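# Pass a ball along gutters into a roofed box

## Task

Get the ball out of the gutter it starts in and into the box that sits at a different arm; the box has a roof and one open side. The box must not be moved, raised, rotated or tilted beyond a small amount, or the task fails. Pouring the ball from one gutter into another and then into the box is allowed. If the ball drops more than slightly below table-top height while no robot is carrying it, the task fails. A gutter only holds the ball while its open end is kept higher; if its handle points straight up, the ball rolls out. Arm bases, in metres, with heading in degrees counter-clockwise from +x: arm1 at x=-1.71 y=-0.42 z=+0.89 heading +14; arm2 at x=+0.00 y=-0.15 z=+0.93 heading +103; arm3 at x=+1.71 y=+0.38 z=+0.88 heading -167. At the end every gripper must have released and moved away, and the ball must stay in the box without any robot holding it there. Nothing may be knocked or placed outside the work area.

## Robot and tools

Setup: three identical i2rt Big YAM arms named arm1, arm2 and arm3, each with six revolute joints, a two-finger gripper and a wrist camera. Fixed room cameras: cam_end_1, cam_end_2, cam_gap_1, cam_gap_2, cam_side, cam_top. Wrist cameras: arm1_cam_wrist, arm2_cam_wrist, arm3_cam_wrist. With joints 1 and 6 at zero and the hand level and pointing forward, the wrist camera rides on top of the hand looking toward the fingertips. Fully stretched, the hand reaches roughly 1.0 m from the joint1 axis. An occasional brief disturbance may nudge loose objects.

Frame: one shared scene frame, origin on the floor, +z up, distances in metres. "hand" means the point halfway between the fingertips; its z axis runs along the fingers and the fingers close along its y axis. Base positions and headings are listed in the task.

execute_actions: argument "actions" is a list holding exactly one action, or empty (empty just returns state and pictures). The action is an object keyed by robot name ("arm1", "arm2", "arm3"); each robot gets its own object with a "joints" map. Inside it, keys are joint names with absolute target values (not offsets): joint1_rad -2.879 to 2.879 (base yaw, positive counter-clockwise seen from above, 0 = the base's facing direction), joint2_rad 0 to 3.141 (shoulder, 0 = upper arm roughly level pointing backward, increasing lifts it up and then forward), joint3_rad 0 to 3.019 (elbow, 0 = folded, increasing opens), joint4_rad -1.692 to 1.57 (hand pitch, positive tips fingers up), joint5_rad -1.57 to 1.57 (hand sideways swing, positive to the arm's right), joint6_rad -2.094 to 2.094 (hand roll, positive clockwise viewed from behind the hand), all in radians; gripper_m 0 to 0.093, fingertip gap in metres. Completion tolerances: ±0.045, ±0.14, ±0.09, ±0.055, ±0.03, ±0.035 rad for joints 1-6 and ±0.003 m for the gripper. Include only the joints you want to change; omitted joints or robots may keep pushing toward an earlier target. Motions in one action start together but finish independently; joints move at different speeds, so the hand may sweep wide between postures. Unknown keys or out-of-range numbers reject the whole call with no motion. Optional "cameras": list of camera names, or "all"; null/omitted gives all, [] gives none. Images are taken at the end of the call and the "pictures" line gives their order.

wait: "seconds" from 0 to 10; commands nothing new and returns state and images like an empty action.

zoom_image: "camera" (a name from the latest result with full images) and "region" [x0, y0, x1, y1] in that image's pixels, top-left origin, at most 504 by 504.

read_manual: optional "section", only "licences"; returns licence text, no motion.

finished_scene: "scene" = number of the current scene; ends it irreversibly after the last command is held, and reports success. Only call once the ball rests in the box unaided and the arms have let go and withdrawn. Replying without any tool call ends the run.

Result lines: joint_positions gives current joint readings (gripper_m is the sum of the two finger slides). joint_status reports how each commanded motion of the last accepted action ended. "off_target": stopped short and may still push. "contact_stop" or "time_out": the joint gives up its target and holds where it stopped, though a timed-out joint may keep a target near its position (within 0.375, 0.375, 0.113, 0.225, 0.075, 0.3 rad for joints 1-6) and continue pushing, moving on by itself if freed; sending its reported position relaxes it. "joint command not followed", often with a "cause:" line, means a safety check blocked that arm's joint targets (the gripper target still runs); those joints show "not_followed" and may be retried with later actions until valid targets are given. on_its_own lists uncommanded behaviour; "held at" is a held target, not the position. A target very near the current reading may not move the joint. A joint holding a load up tends to sag. MOTOR HOT appears at 85 °C; at 100 °C an OVER-TEMPERATURE FAULT drops that arm, and its unfinished keys read "limit_stop_at_motor_heat" (resend targets afterwards). A reported stop cancels the remaining execute_actions, wait and finished_scene calls in that reply.

Cameras: calibrations use OpenCV conventions; T_world_to_cam maps scene frame to camera frame. Real poses may be off by a couple of degrees and several millimetres; wrist-camera poses come from joint readings and may be less accurate.

Avoid: the arms do not stop on contact and can shove hard, which can overheat motors. Two robots pressing hard together fails and ends the run; strong hits may too. The self-collision check can be late and ignores fingers, gripper housings and wrist cameras between arms. Do not drop the ball, let it fall below the tables, disturb the box, or push anything out of the work area; avoid slips and slams. Tilt gutters so the open end stays high until you want to pour. Fewer, efficient motions are better.

Each tool is called in YAML: its name, and indented under it one key for each argument.

## Session

I'll start by looking at the current state of the scene.

execute_actions:
  actions: []

Scene clock: 0.00 s.
Motor temperatures (°C, as the motors report them): arm1=[27 26 25 29 26 26] | arm2=[25 27 25 25 25 24] | arm3=[25 25 25 26 26 25]
arm1.joint_positions: joint1_rad=+0.741 joint2_rad=+0.320 joint3_rad=+1.336 joint4_rad=-1.365 joint5_rad=-0.028 joint6_rad=+0.285 gripper_m=+0.094
arm1.joint_status: not commanded
arm1.hand: x=-1.6590 y=-0.3330 z=+1.4450 quat_wxyz=(-0.458, +0.289, -0.761, -0.356) (m; scene frame)
arm2.joint_positions: joint1_rad=-0.147 joint2_rad=+0.603 joint3_rad=+1.589 joint4_rad=-1.254 joint5_rad=-0.248 joint6_rad=-0.477 gripper_m=+0.095
arm2.joint_status: not commanded
arm2.hand: x=-0.0576 y=+0.0427 z=+1.5820 quat_wxyz=(-0.443, +0.729, -0.321, -0.411) (m; scene frame)
arm3.joint_positions: joint1_rad=-0.791 joint2_rad=+0.460 joint3_rad=+1.602 joint4_rad=-1.180 joint5_rad=+0.081 joint6_rad=-0.496 gripper_m=+0.095
arm3.joint_status: not commanded
arm3.hand: x=+1.6198 y=+0.4443 z=+1.5813 quat_wxyz=(+0.379, -0.718, +0.049, +0.581) (m; scene frame)
pictures: arm1_cam_wrist, arm2_cam_wrist, arm3_cam_wrist, cam_end_1, cam_end_2, cam_gap_1, cam_gap_2, cam_side, cam_top
Images, in order (width x height): arm1_cam_wrist 504x504, arm2_cam_wrist 504x504, arm3_cam_wrist 504x504, cam_end_1 504x504, cam_end_2 504x504, cam_gap_1 504x504, cam_gap_2 504x504, cam_side 504x504, cam_top 504x504.

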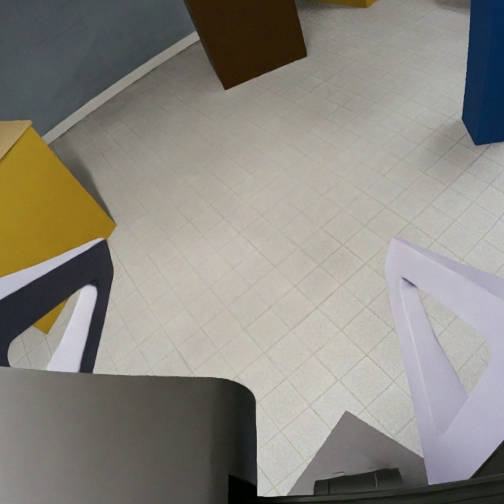

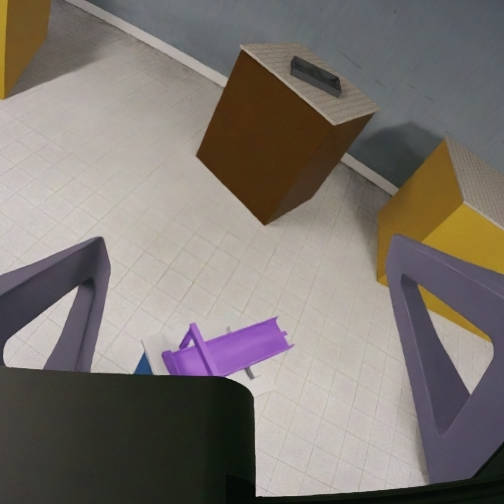

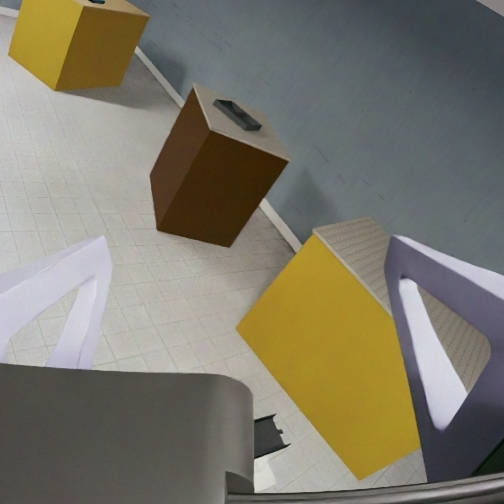

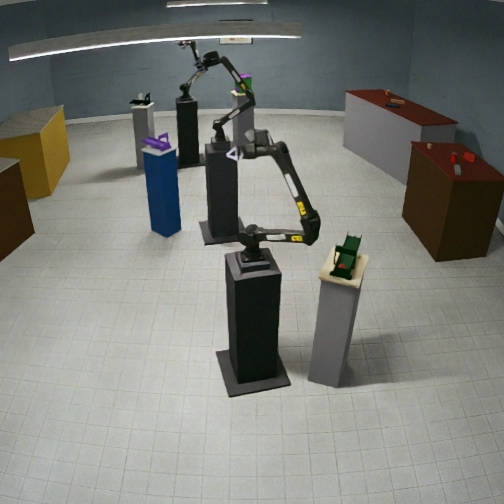

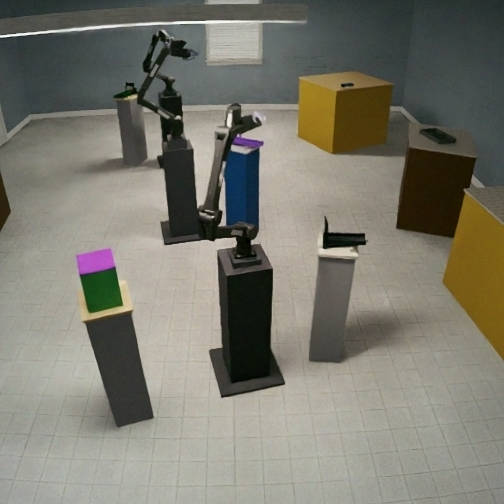

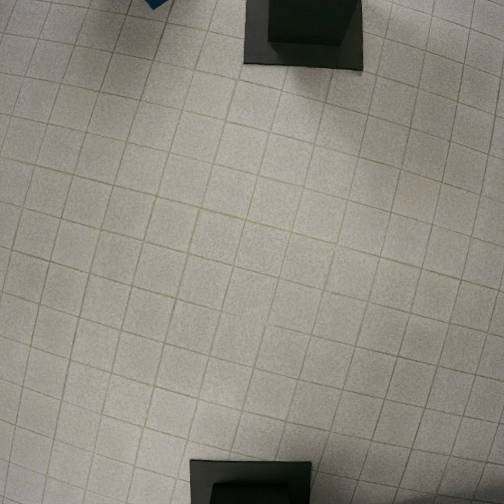

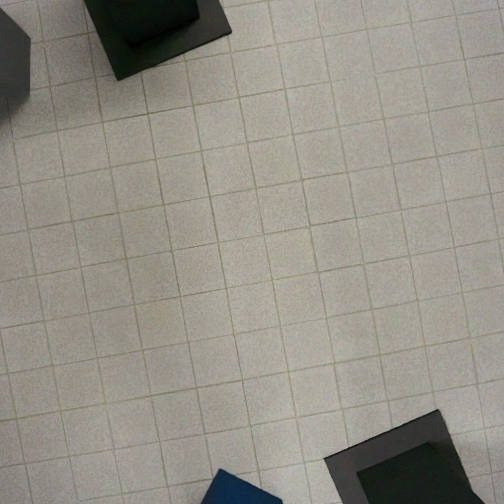

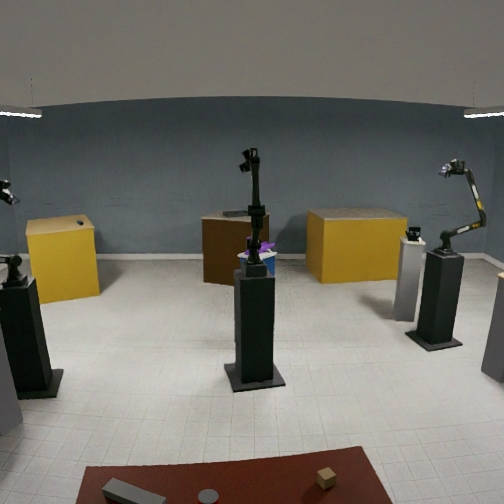

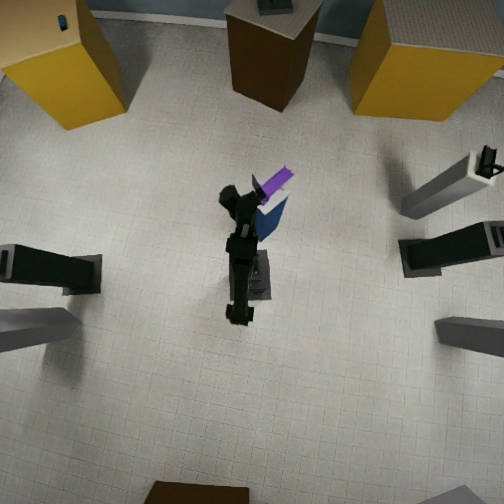

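zoom_image:
  camera: "cam_end_1"
  region: [300, 215, 390, 305]

zoom_image:
  camera: "cam_end_2"
  region: [50, 230, 170, 350]

zoom_image:
  camera: "cam_end_2"
  region: [295, 195, 385, 285]

zoom_image:
  camera: "arm2_cam_wrist"
  region: [120, 280, 320, 400]

Region (300, 215, 390, 305) of cam_end_1's 504x504 image, scaled by 5.600, with more detail than that image has.

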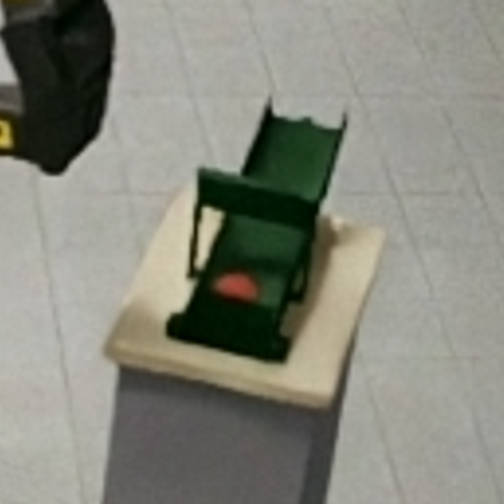

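Region (50, 230, 170, 350) of cam_end_2's 504x504 image, scaled by 4.200, with more detail than that image has.

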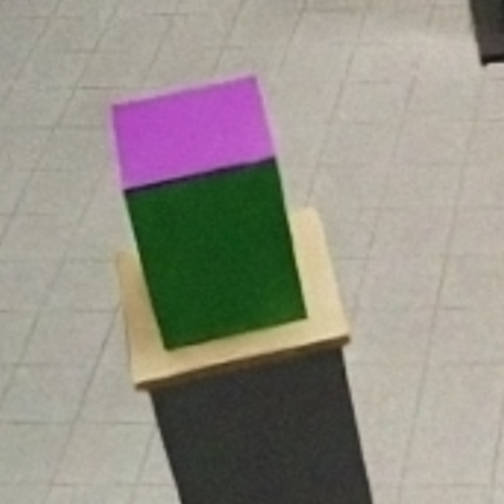

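Region (295, 195, 385, 285) of cam_end_2's 504x504 image, scaled by 5.600, with more detail than that image has.

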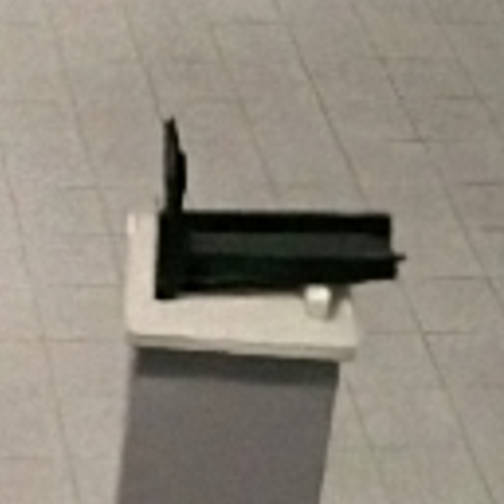

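Region (120, 280, 320, 400) of arm2_cam_wrist's 504x504 image, scaled by 2.520, with more detail than that image has; it fills the top 302 rows of this view, and the rest is white.

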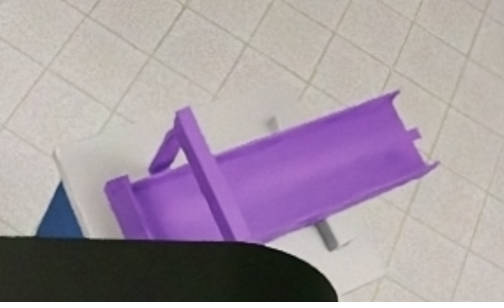

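zoom_image:
  camera: "cam_top"
  region: [230, 150, 320, 240]

zoom_image:
  camera: "cam_top"
  region: [424, 130, 504, 210]

zoom_image:
  camera: "cam_end_1"
  region: [120, 60, 280, 170]

zoom_image:
  camera: "cam_side"
  region: [380, 200, 504, 324]

Region (230, 150, 320, 240) of cam_top's 504x504 image, scaled by 5.600, with more detail than that image has.

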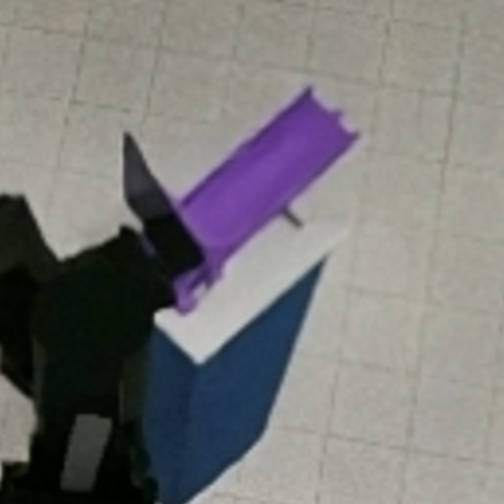

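Region (424, 130, 504, 210) of cam_top's 504x504 image, scaled by 6.300, with more detail than that image has.

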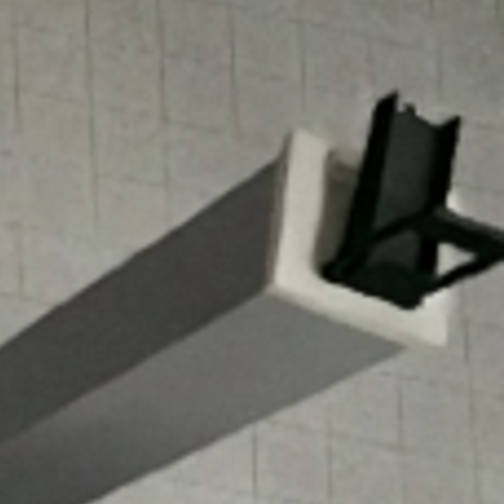

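Region (120, 60, 280, 170) of cam_end_1's 504x504 image, scaled by 3.150, with more detail than that image has; it fills the top 346 rows of this view, and the rest is white.

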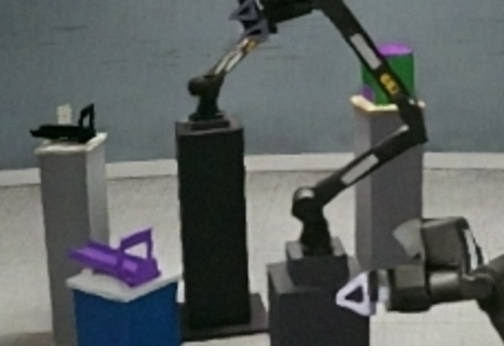

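Region (380, 200, 504, 324) of cam_side's 504x504 image, scaled by 4.065, with more detail than that image has.

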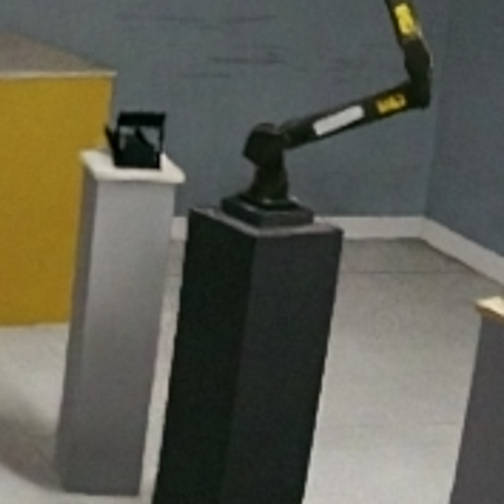

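execute_actions:
  actions:
    - {"arm1": {"joints": {"joint1_rad": -2.07, "joint2_rad": 1.126, "joint3_rad": 1.199, "joint4_rad": -1.033, "joint5_rad": 0, "joint6_rad": 0}}, "arm2": {"joints": {"joint1_rad": -0.33, "joint2_rad": 1.126, "joint3_rad": 1.199, "joint4_rad": -1.033, "joint5_rad": 0, "joint6_rad": 0}}, "arm3": {"joints": {"joint1_rad": -1.5, "joint2_rad": 1.126, "joint3_rad": 1.199, "joint4_rad": -1.033, "joint5_rad": 0, "joint6_rad": 0}}}
  cameras: ["arm1_cam_wrist", "arm2_cam_wrist", "arm3_cam_wrist", "cam_end_1", "cam_end_2"]

Scene clock: 113.50 s.
Motor temperatures (°C, as the motors report them): arm1=[27 26 29 29 26 26] | arm2=[25 27 29 25 25 24] | arm3=[25 25 27 26 26 25]
arm1.joint_positions: joint1_rad=-2.072 joint2_rad=+1.144 joint3_rad=+1.180 joint4_rad=-1.039 joint5_rad=-0.001 joint6_rad=+0.016 gripper_m=+0.094
arm1.joint_status: all done
arm1.hand: x=-1.8261 y=-0.8560 z=+1.1912 quat_wxyz=(-0.170, -0.765, -0.584, +0.213) (m; scene frame)
arm2.joint_positions: joint1_rad=-0.323 joint2_rad=+1.125 joint3_rad=+1.156 joint4_rad=-1.044 joint5_rad=-0.002 joint6_rad=-0.014 gripper_m=+0.095
arm2.joint_status: all done
arm2.hand: x=+0.0420 y=+0.2799 z=+1.2278 quat_wxyz=(-0.201, +0.652, -0.709, -0.179) (m; scene frame)
arm3.joint_positions: joint1_rad=-1.506 joint2_rad=+1.115 joint3_rad=+1.182 joint4_rad=-1.037 joint5_rad=-0.001 joint6_rad=-0.009 gripper_m=+0.095
arm3.joint_status: all done
arm3.hand: x=+1.5878 y=+0.7910 z=+1.2101 quat_wxyz=(+0.183, -0.769, +0.565, +0.237) (m; scene frame)
pictures: arm1_cam_wrist, arm2_cam_wrist, arm3_cam_wrist, cam_end_1, cam_end_2
camera_calibration (this result's frames):
arm1_cam_wrist: T_world_to_cam=[[-0.963928, 0.265316, -0.0212181, -1.50804], [0.263947, 0.963126, 0.0521582, 1.25239], [0.0342741, 0.0446763, -0.998413, 1.41186], [0, 0, 0, 1]] pos_world=[-1.8326, -0.869175, 1.3123]
arm2_cam_wrist: T_world_to_cam=[[0.995545, -0.0932717, 0.0137875, -0.028666], [-0.0941867, -0.990498, 0.100209, 0.160697], [0.00430982, -0.101062, -0.994871, 1.37311], [0, 0, 0, 1]] pos_world=[0.037756, 0.295266, 1.35036]
arm3_cam_wrist: T_world_to_cam=[[0.957359, 0.288893, 0.00216233, -1.75081], [0.288891, -0.957361, 0.00128042, 0.304295], [0.00244004, -0.000601144, -0.999997, 1.3339], [0, 0, 0, 1]] pos_world=[1.58499, 0.797919, 1.33729]
Images, in order (width x height): arm1_cam_wrist 504x504, arm2_cam_wrist 504x504, arm3_cam_wrist 504x504, cam_end_1 504x504, cam_end_2 504x504.

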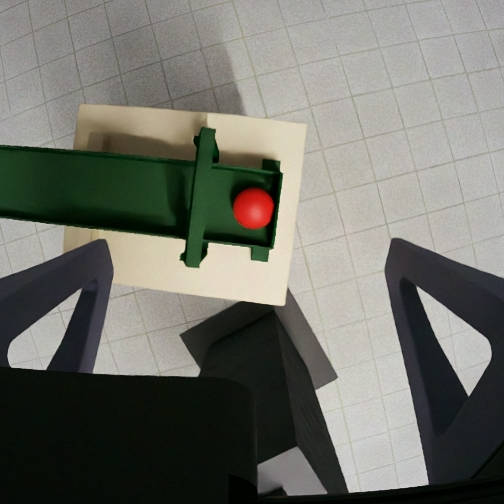

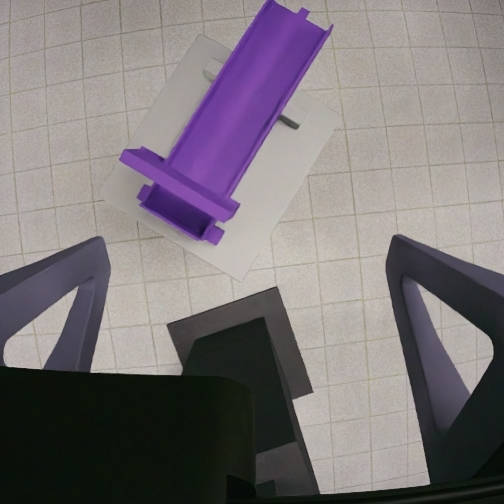

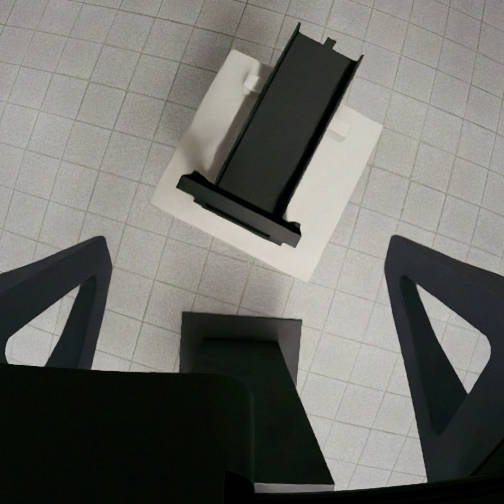

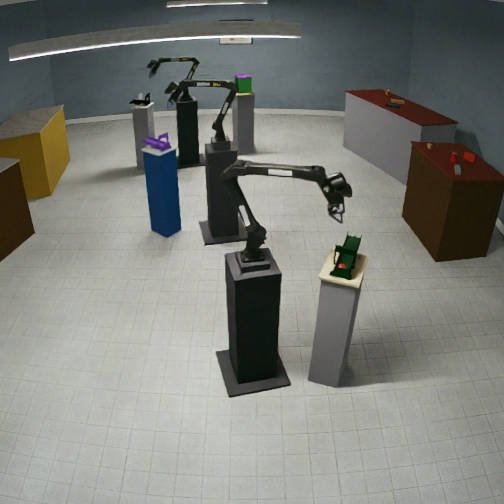

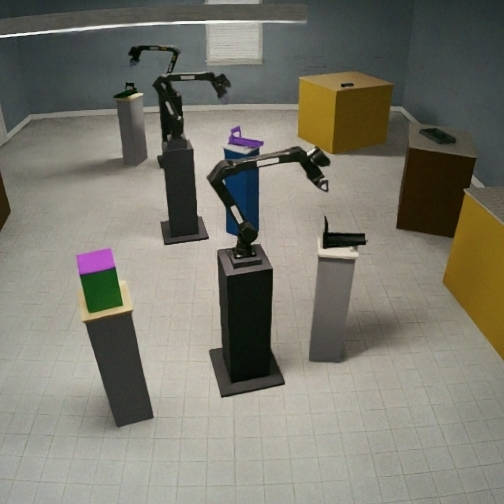

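zoom_image:
  camera: "arm1_cam_wrist"
  region: [150, 100, 330, 310]

zoom_image:
  camera: "arm2_cam_wrist"
  region: [90, 0, 350, 290]

zoom_image:
  camera: "arm3_cam_wrist"
  region: [140, 10, 400, 290]

zoom_image:
  camera: "cam_end_1"
  region: [215, 60, 275, 120]

Region (150, 100, 330, 310) of arm1_cam_wrist's 504x504 image, scaled by 2.400, with more detail than that image has; it fills the left 432 columns of this view, and the rest is white.

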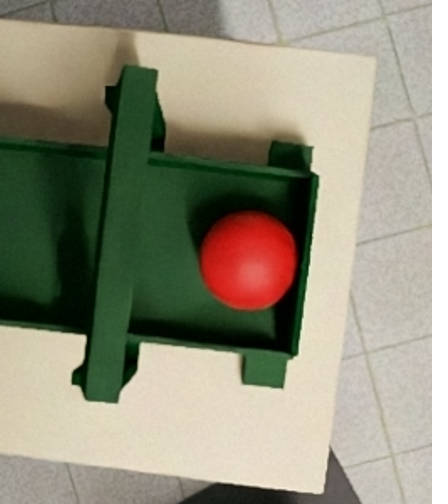

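Region (90, 0, 350, 290) of arm2_cam_wrist's 504x504 image, scaled by 1.738, with more detail than that image has; it fills the left 452 columns of this view, and the rest is white.

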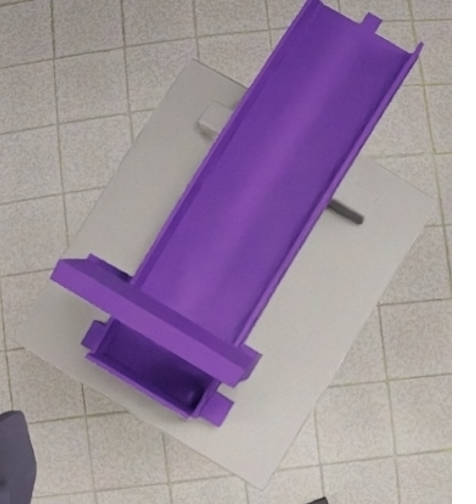

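Region (140, 10, 400, 290) of arm3_cam_wrist's 504x504 image, scaled by 1.800, with more detail than that image has; it fills the left 468 columns of this view, and the rest is white.

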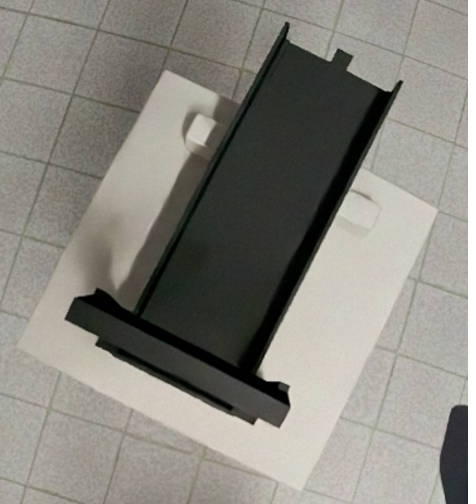

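Region (215, 60, 275, 120) of cam_end_1's 504x504 image, scaled by 8.400, with more detail than that image has.

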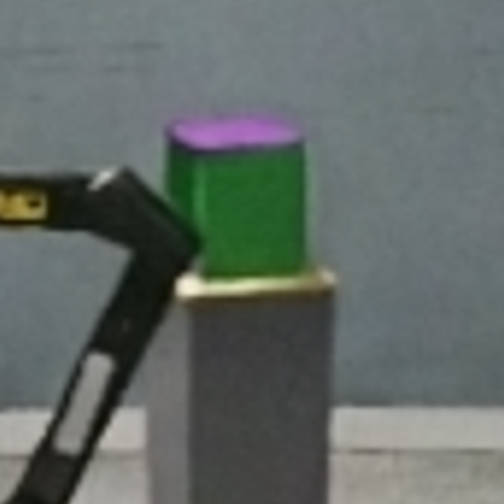

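execute_actions:
  actions:
    - {"arm1": {"joints": {"joint1_rad": -2.072, "joint2_rad": 1.56, "joint3_rad": 1.47, "joint4_rad": -1.40, "joint5_rad": -0.155, "joint6_rad": 0.174, "gripper_m": 0.07}}, "arm2": {"joints": {"joint1_rad": -0.128, "joint2_rad": 1.496, "joint3_rad": 1.285, "joint4_rad": -1.185, "joint5_rad": 0.105, "joint6_rad": -0.8425, "gripper_m": 0.07}}, "arm3": {"joints": {"joint1_rad": 1.69, "joint4_rad": -0.42}}}
  cameras: ["arm1_cam_wrist", "arm2_cam_wrist", "arm3_cam_wrist", "cam_end_1", "cam_end_2"]

Scene clock: 236.10 s.
Motor temperatures (°C, as the motors report them): arm1=[27 27 34 29 26 26] | arm2=[25 28 35 25 25 24] | arm3=[25 26 33 26 26 25]
arm1.joint_positions: joint1_rad=-2.072 joint2_rad=+1.580 joint3_rad=+1.428 joint4_rad=-1.394 joint5_rad=-0.151 joint6_rad=+0.158 gripper_m=+0.070
arm1.joint_status: all done
arm1.hand: x=-1.8095 y=-0.8956 z=+1.0872 quat_wxyz=(-0.059, -0.833, -0.548, -0.049) (m; scene frame)
arm2.joint_positions: joint1_rad=-0.120 joint2_rad=+1.517 joint3_rad=+1.260 joint4_rad=-1.175 joint5_rad=+0.103 joint6_rad=-0.829 gripper_m=+0.070
arm2.joint_status: all done
arm2.hand: x=-0.0311 y=+0.3204 z=+1.0952 quat_wxyz=(-0.078, +0.945, -0.316, +0.021) (m; scene frame)
arm3.joint_positions: joint1_rad=+1.694 joint2_rad=+1.123 joint3_rad=+1.182 joint4_rad=-0.438 joint5_rad=-0.001 joint6_rad=-0.008 gripper_m=+0.095
arm3.joint_status: all done
arm3.hand: x=+1.8938 y=-0.1249 z=+1.3128 quat_wxyz=(-0.459, -0.474, -0.680, +0.319) (m; scene frame)
pictures: arm1_cam_wrist, arm2_cam_wrist, arm3_cam_wrist, cam_end_1, cam_end_2
camera_calibration (this result's frames):
arm1_cam_wrist: T_world_to_cam=[[-0.902563, 0.401071, -0.156594, -1.1039], [0.2467, 0.779811, 0.575355, 0.527403], [0.352872, 0.480663, -0.802773, 2.06346], [0, 0, 0, 1]] pos_world=[-1.85459, -0.960362, 1.18018]
arm2_cam_wrist: T_world_to_cam=[[0.595983, 0.784767, 0.170133, -0.415231], [0.579786, -0.567134, 0.584985, -0.43842], [0.555565, -0.25, -0.792999, 1.08936], [0, 0, 0, 1]] pos_world=[-0.10355, 0.349556, 1.19098]
arm3_cam_wrist: T_world_to_cam=[[-0.938003, -0.346342, -0.0140405, 1.75196], [-0.283385, 0.789562, -0.54432, 1.35716], [0.199607, -0.506595, -0.83876, 0.787052], [0, 0, 0, 1]] pos_world=[1.87084, -0.0660674, 1.42347]
Images, in order (width x height): arm1_cam_wrist 504x504, arm2_cam_wrist 504x504, arm3_cam_wrist 504x504, cam_end_1 504x504, cam_end_2 504x504.

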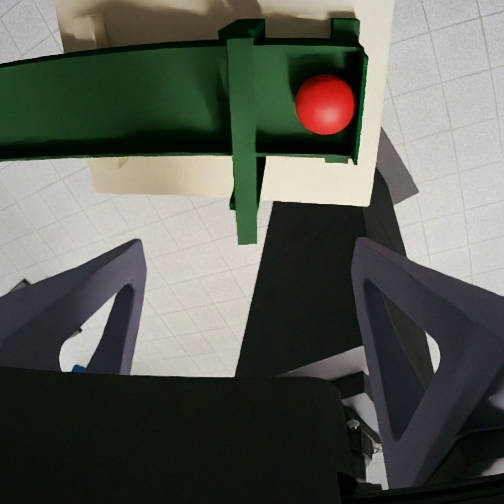

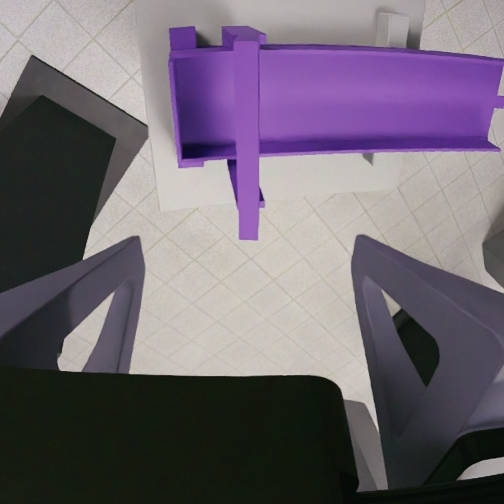

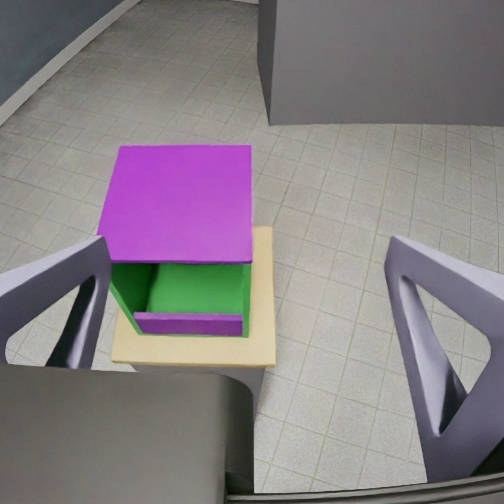

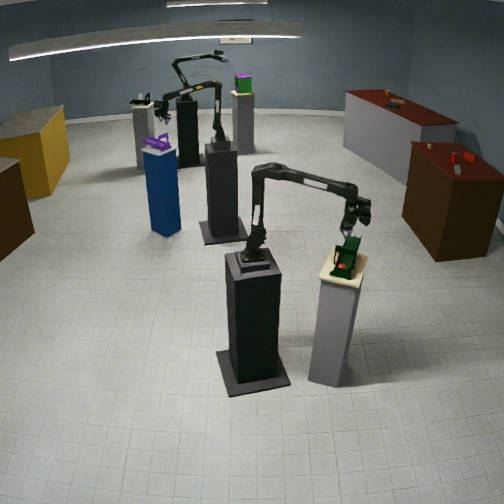

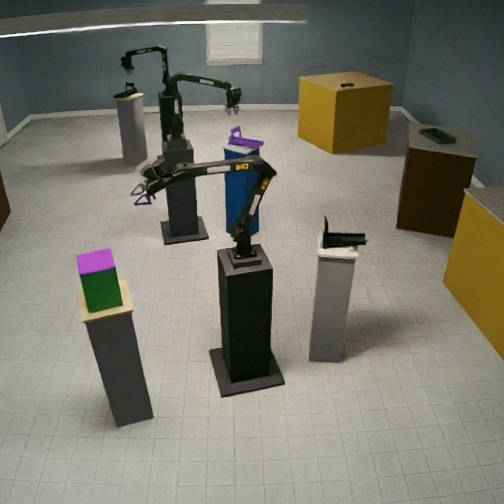

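zoom_image:
  camera: "arm1_cam_wrist"
  region: [130, 0, 390, 260]

zoom_image:
  camera: "arm2_cam_wrist"
  region: [130, 0, 390, 260]

zoom_image:
  camera: "arm3_cam_wrist"
  region: [70, 130, 310, 380]

Region (130, 0, 390, 260) of arm1_cam_wrist's 504x504 image, scaled by 1.938, with more detail than that image has.

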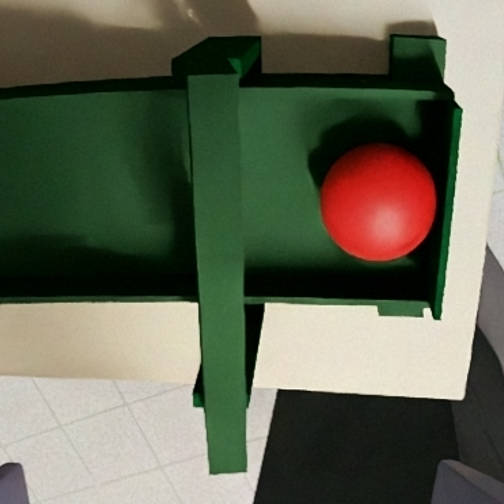

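Region (130, 0, 390, 260) of arm2_cam_wrist's 504x504 image, scaled by 1.938, with more detail than that image has.

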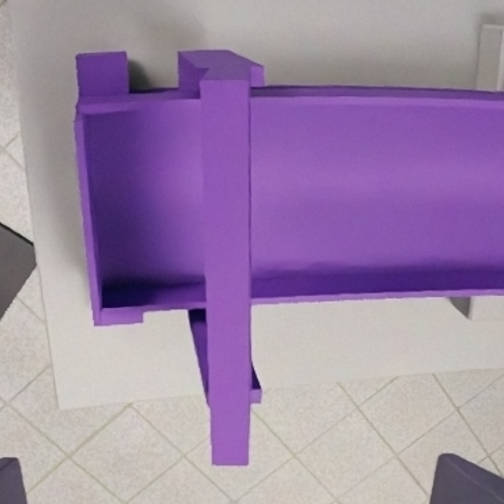

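Region (70, 130, 310, 380) of arm3_cam_wrist's 504x504 image, scaled by 2.016, with more detail than that image has; it fills the left 484 columns of this view, and the rest is white.

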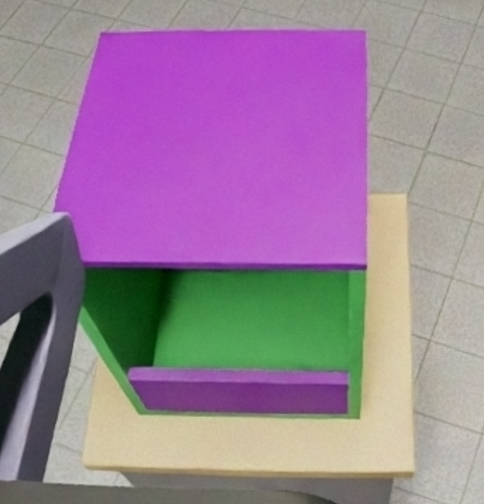

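execute_actions:
  actions:
    - {"arm1": {"joints": {"joint1_rad": -2.026, "joint2_rad": 1.672, "joint3_rad": 1.24, "joint4_rad": -1.037, "joint5_rad": -0.157, "joint6_rad": 0.205, "gripper_m": 0.088}}, "arm2": {"joints": {"joint1_rad": -0.157, "joint2_rad": 1.665, "joint3_rad": 1.14, "joint4_rad": -0.848, "joint5_rad": 0.103, "joint6_rad": -0.883, "gripper_m": 0.088}}, "arm3": {"joints": {"joint1_rad": 1.8, "joint2_rad": 1.356, "joint3_rad": 0.40, "joint4_rad": 1.15}}}
  cameras: ["arm1_cam_wrist", "arm2_cam_wrist", "arm3_cam_wrist", "cam_end_1", "cam_end_2"]

Scene clock: 343.93 s.
Motor temperatures (°C, as the motors report them): arm1=[27 28 37 29 26 26] | arm2=[25 30 35 25 25 24] | arm3=[25 26 34 27 26 25]
arm1.joint_positions: joint1_rad=-2.024 joint2_rad=+1.691 joint3_rad=+1.219 joint4_rad=-1.046 joint5_rad=-0.154 joint6_rad=+0.188 gripper_m=+0.088
arm1.joint_status: all done
arm1.hand: x=-1.7879 y=-0.9084 z=+0.9618 quat_wxyz=(-0.069, -0.827, -0.556, -0.042) (m; scene frame)
arm2.joint_positions: joint1_rad=-0.150 joint2_rad=+1.686 joint3_rad=+1.122 joint4_rad=-0.863 joint5_rad=+0.103 joint6_rad=-0.870 gripper_m=+0.088
arm2.joint_status: all done
arm2.hand: x=-0.0183 y=+0.3376 z=+0.9746 quat_wxyz=(-0.080, +0.947, -0.311, +0.023) (m; scene frame)
arm3.joint_positions: joint1_rad=+1.806 joint2_rad=+1.360 joint3_rad=+0.416 joint4_rad=+1.131 joint5_rad=-0.001 joint6_rad=-0.008 gripper_m=+0.095
arm3.joint_status: all done
arm3.hand: x=+1.9252 y=-0.0511 z=+1.1321 quat_wxyz=(-0.653, -0.337, -0.544, +0.404) (m; scene frame)
pictures: arm1_cam_wrist, arm2_cam_wrist, arm3_cam_wrist, cam_end_1, cam_end_2
camera_calibration (this result's frames):
arm1_cam_wrist: T_world_to_cam=[[-0.909559, 0.381336, -0.165186, -1.12107], [0.233405, 0.79763, 0.556155, 0.615063], [0.343839, 0.4673, -0.814497, 1.94431], [0, 0, 0, 1]] pos_world=[-1.83177, -0.971667, 1.05638]
arm2_cam_wrist: T_world_to_cam=[[0.586446, 0.791061, 0.174077, -0.421987], [0.582701, -0.561307, 0.587703, -0.37004], [0.56262, -0.243221, -0.790128, 0.985941], [0, 0, 0, 1]] pos_world=[-0.091614, 0.365913, 1.06995]
arm3_cam_wrist: T_world_to_cam=[[-0.89206, -0.451756, -0.012024, 1.70831], [-0.177932, 0.375562, -0.909557, 1.39876], [0.415414, -0.80924, -0.415406, -0.243677], [0, 0, 0, 1]] pos_world=[1.87403, 0.0492289, 1.19156]
Images, in order (width x height): arm1_cam_wrist 504x504, arm2_cam_wrist 504x504, arm3_cam_wrist 504x504, cam_end_1 504x504, cam_end_2 504x504.

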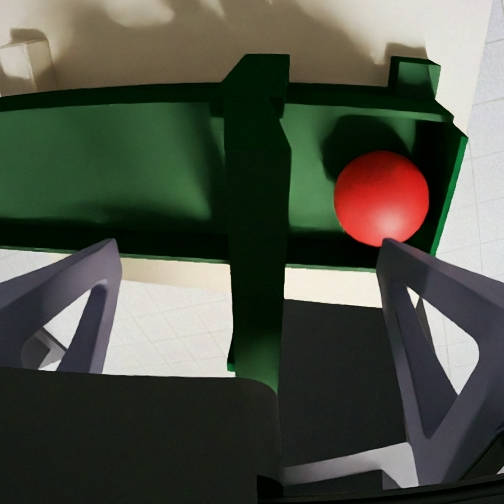

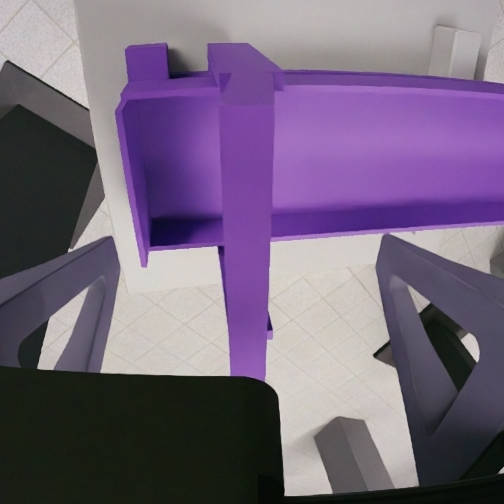

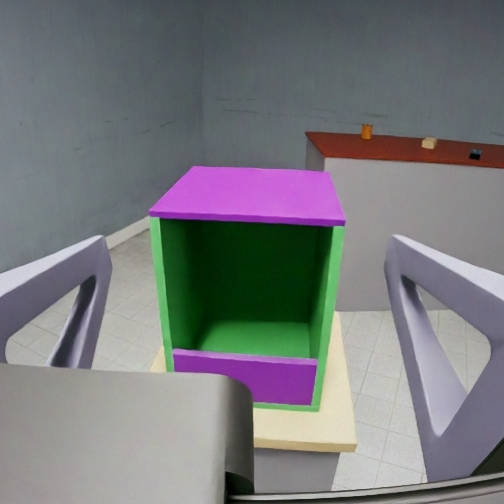

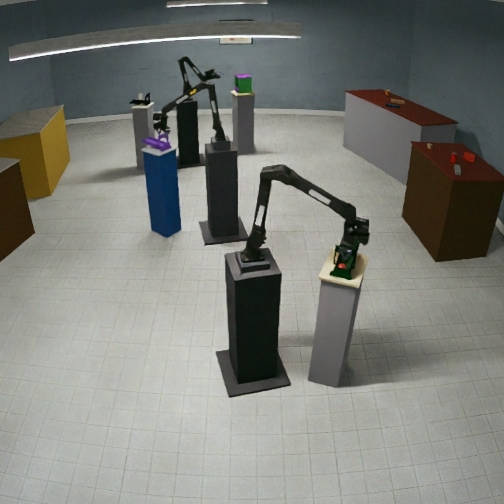

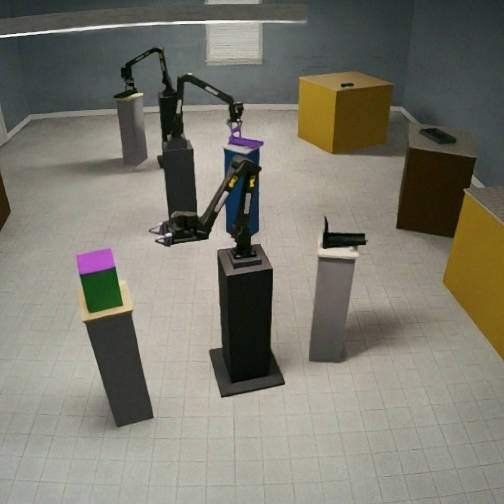

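zoom_image:
  camera: "cam_end_1"
  region: [310, 205, 390, 295]

zoom_image:
  camera: "cam_end_2"
  region: [205, 90, 275, 160]

zoom_image:
  camera: "arm3_cam_wrist"
  region: [120, 150, 380, 460]

zoom_image:
  camera: "arm1_cam_wrist"
  region: [150, 30, 360, 240]

Region (310, 205, 390, 295) of cam_end_1's 504x504 image, scaled by 5.600, with more detail than that image has.

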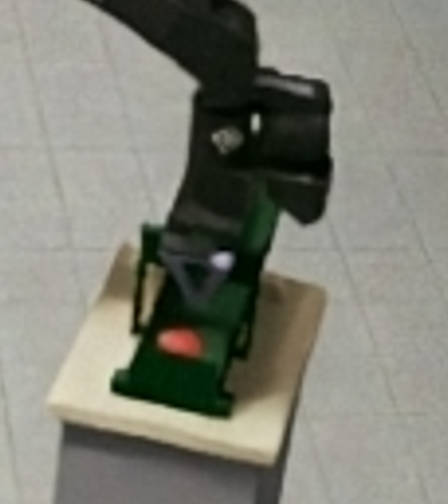

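Region (205, 90, 275, 160) of cam_end_2's 504x504 image, scaled by 7.200, with more detail than that image has.

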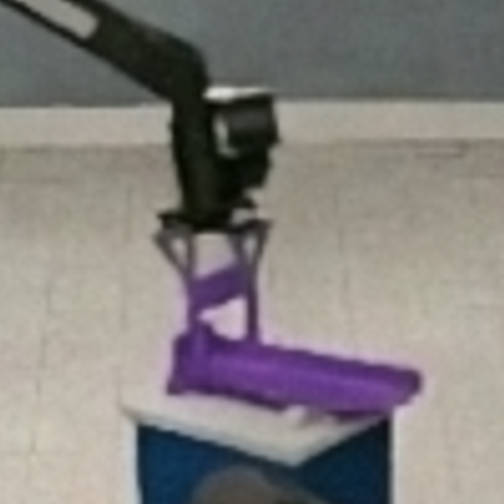

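Region (120, 150, 380, 460) of arm3_cam_wrist's 504x504 image, scaled by 1.626, with more detail than that image has; it fills the left 423 columns of this view, and the rest is white.

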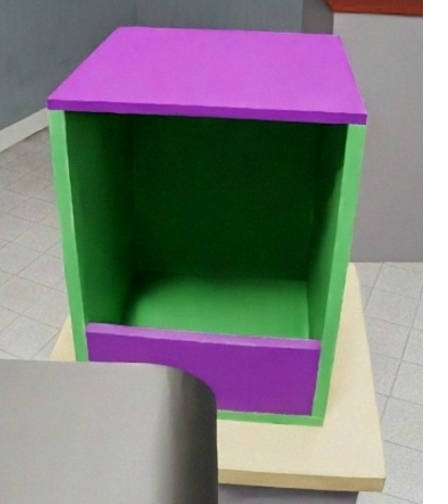

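Region (150, 30, 360, 240) of arm1_cam_wrist's 504x504 image, scaled by 2.400, with more detail than that image has.

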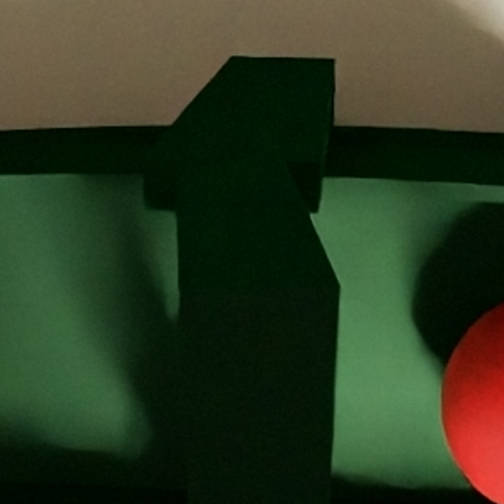

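execute_actions:
  actions:
    - {"arm1": {"joints": {"gripper_m": 0.0}}, "arm2": {"joints": {"joint1_rad": -0.167, "joint2_rad": 1.691, "joint3_rad": 1.119, "joint4_rad": -0.80}}, "arm3": {"joints": {"joint1_rad": -1.444, "joint2_rad": 1.478, "joint3_rad": 1.31, "joint4_rad": -1.243, "joint5_rad": 0.072, "joint6_rad": -1.06, "gripper_m": 0.088}}}
  cameras: ["arm1_cam_wrist", "arm2_cam_wrist", "arm3_cam_wrist", "cam_end_1", "cam_end_2"]

Scene clock: 411.87 s.
Motor temperatures (°C, as the motors report them): arm1=[27 29 35 29 26 26] | arm2=[25 31 34 25 25 24] | arm3=[25 26 31 27 26 25]
arm1.joint_positions: joint1_rad=-2.026 joint2_rad=+1.684 joint3_rad=+1.219 joint4_rad=-1.046 joint5_rad=-0.162 joint6_rad=+0.189 gripper_m=+0.011
arm1.joint_status: gripper_m off_target (ended at +0.011, target +0.000)
arm1.hand: x=-1.7876 y=-0.9091 z=+0.9654 quat_wxyz=(-0.074, -0.827, -0.555, -0.042) (m; scene frame)
arm2.joint_positions: joint1_rad=-0.154 joint2_rad=+1.686 joint3_rad=+1.120 joint4_rad=-0.816 joint5_rad=+0.103 joint6_rad=-0.870 gripper_m=+0.088
arm2.joint_status: all done
arm2.hand: x=-0.0168 y=+0.3482 z=+0.9756 quat_wxyz=(-0.101, +0.944, -0.313, +0.015) (m; scene frame)
arm3.joint_positions: joint1_rad=-1.450 joint2_rad=+1.485 joint3_rad=+1.263 joint4_rad=-1.232 joint5_rad=+0.071 joint6_rad=-1.050 gripper_m=+0.088
arm3.joint_status: all done
arm3.hand: x=+1.5695 y=+0.8096 z=+1.0729 quat_wxyz=(+0.073, -0.993, +0.088, -0.010) (m; scene frame)
pictures: arm1_cam_wrist, arm2_cam_wrist, arm3_cam_wrist, cam_end_1, cam_end_2
camera_calibration (this result's frames):
arm1_cam_wrist: T_world_to_cam=[[-0.907684, 0.381521, -0.174791, -1.1071], [0.231337, 0.802408, 0.550114, 0.620021], [0.350134, 0.458894, -0.816592, 1.9531], [0, 0, 0, 1]] pos_world=[-1.83217, -0.971394, 1.06029]
arm2_cam_wrist: T_world_to_cam=[[0.590611, 0.779749, 0.207773, -0.460265], [0.581928, -0.589931, 0.55977, -0.328352], [0.559052, -0.209697, -0.802177, 0.988437], [0, 0, 0, 1]] pos_world=[-0.0896723, 0.372459, 1.07233]
arm3_cam_wrist: T_world_to_cam=[[0.185023, 0.97241, 0.142071, -1.2297], [0.787603, -0.23319, 0.570354, -1.65193], [0.587748, 0.00636695, -0.809019, 0.0675833], [0, 0, 0, 1]] pos_world=[1.48886, 0.810129, 1.17156]
Images, in order (width x height): arm1_cam_wrist 504x504, arm2_cam_wrist 504x504, arm3_cam_wrist 504x504, cam_end_1 504x504, cam_end_2 504x504.

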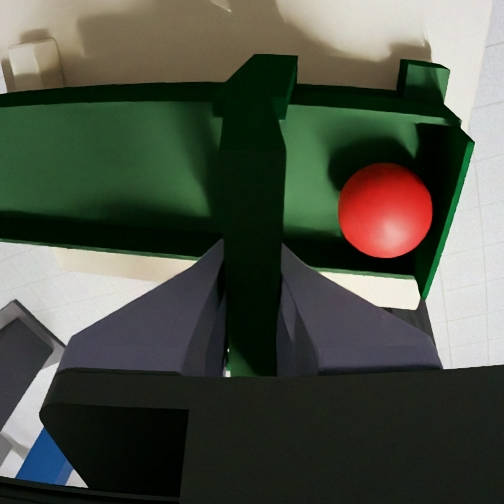

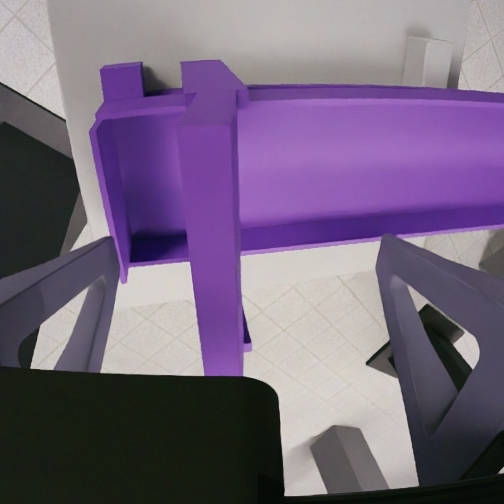

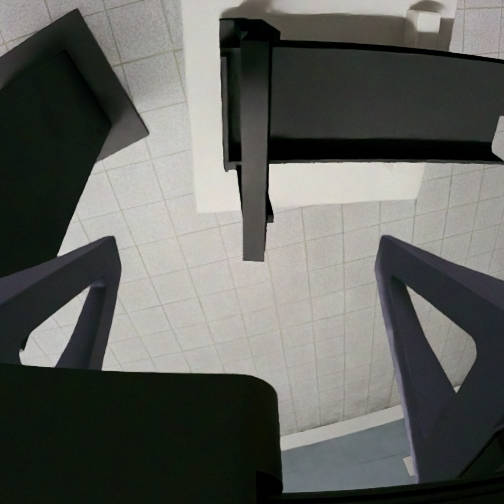

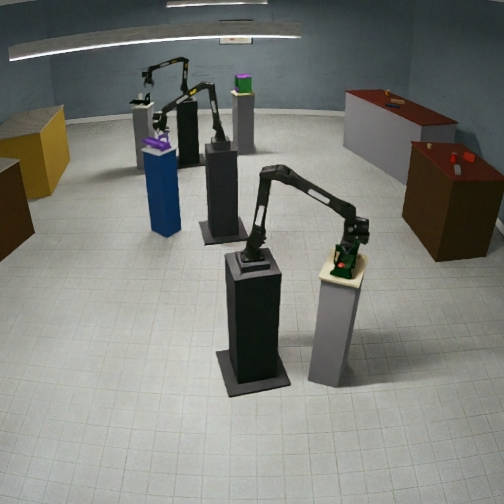

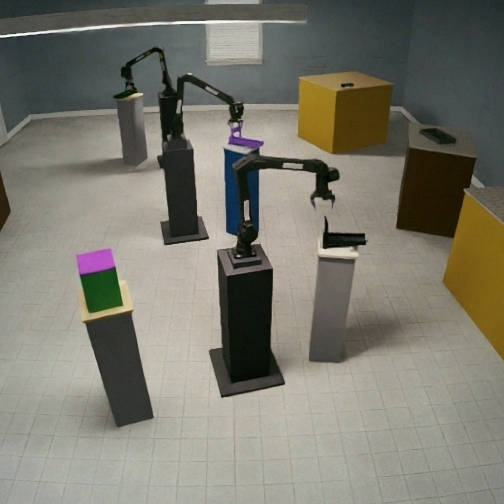

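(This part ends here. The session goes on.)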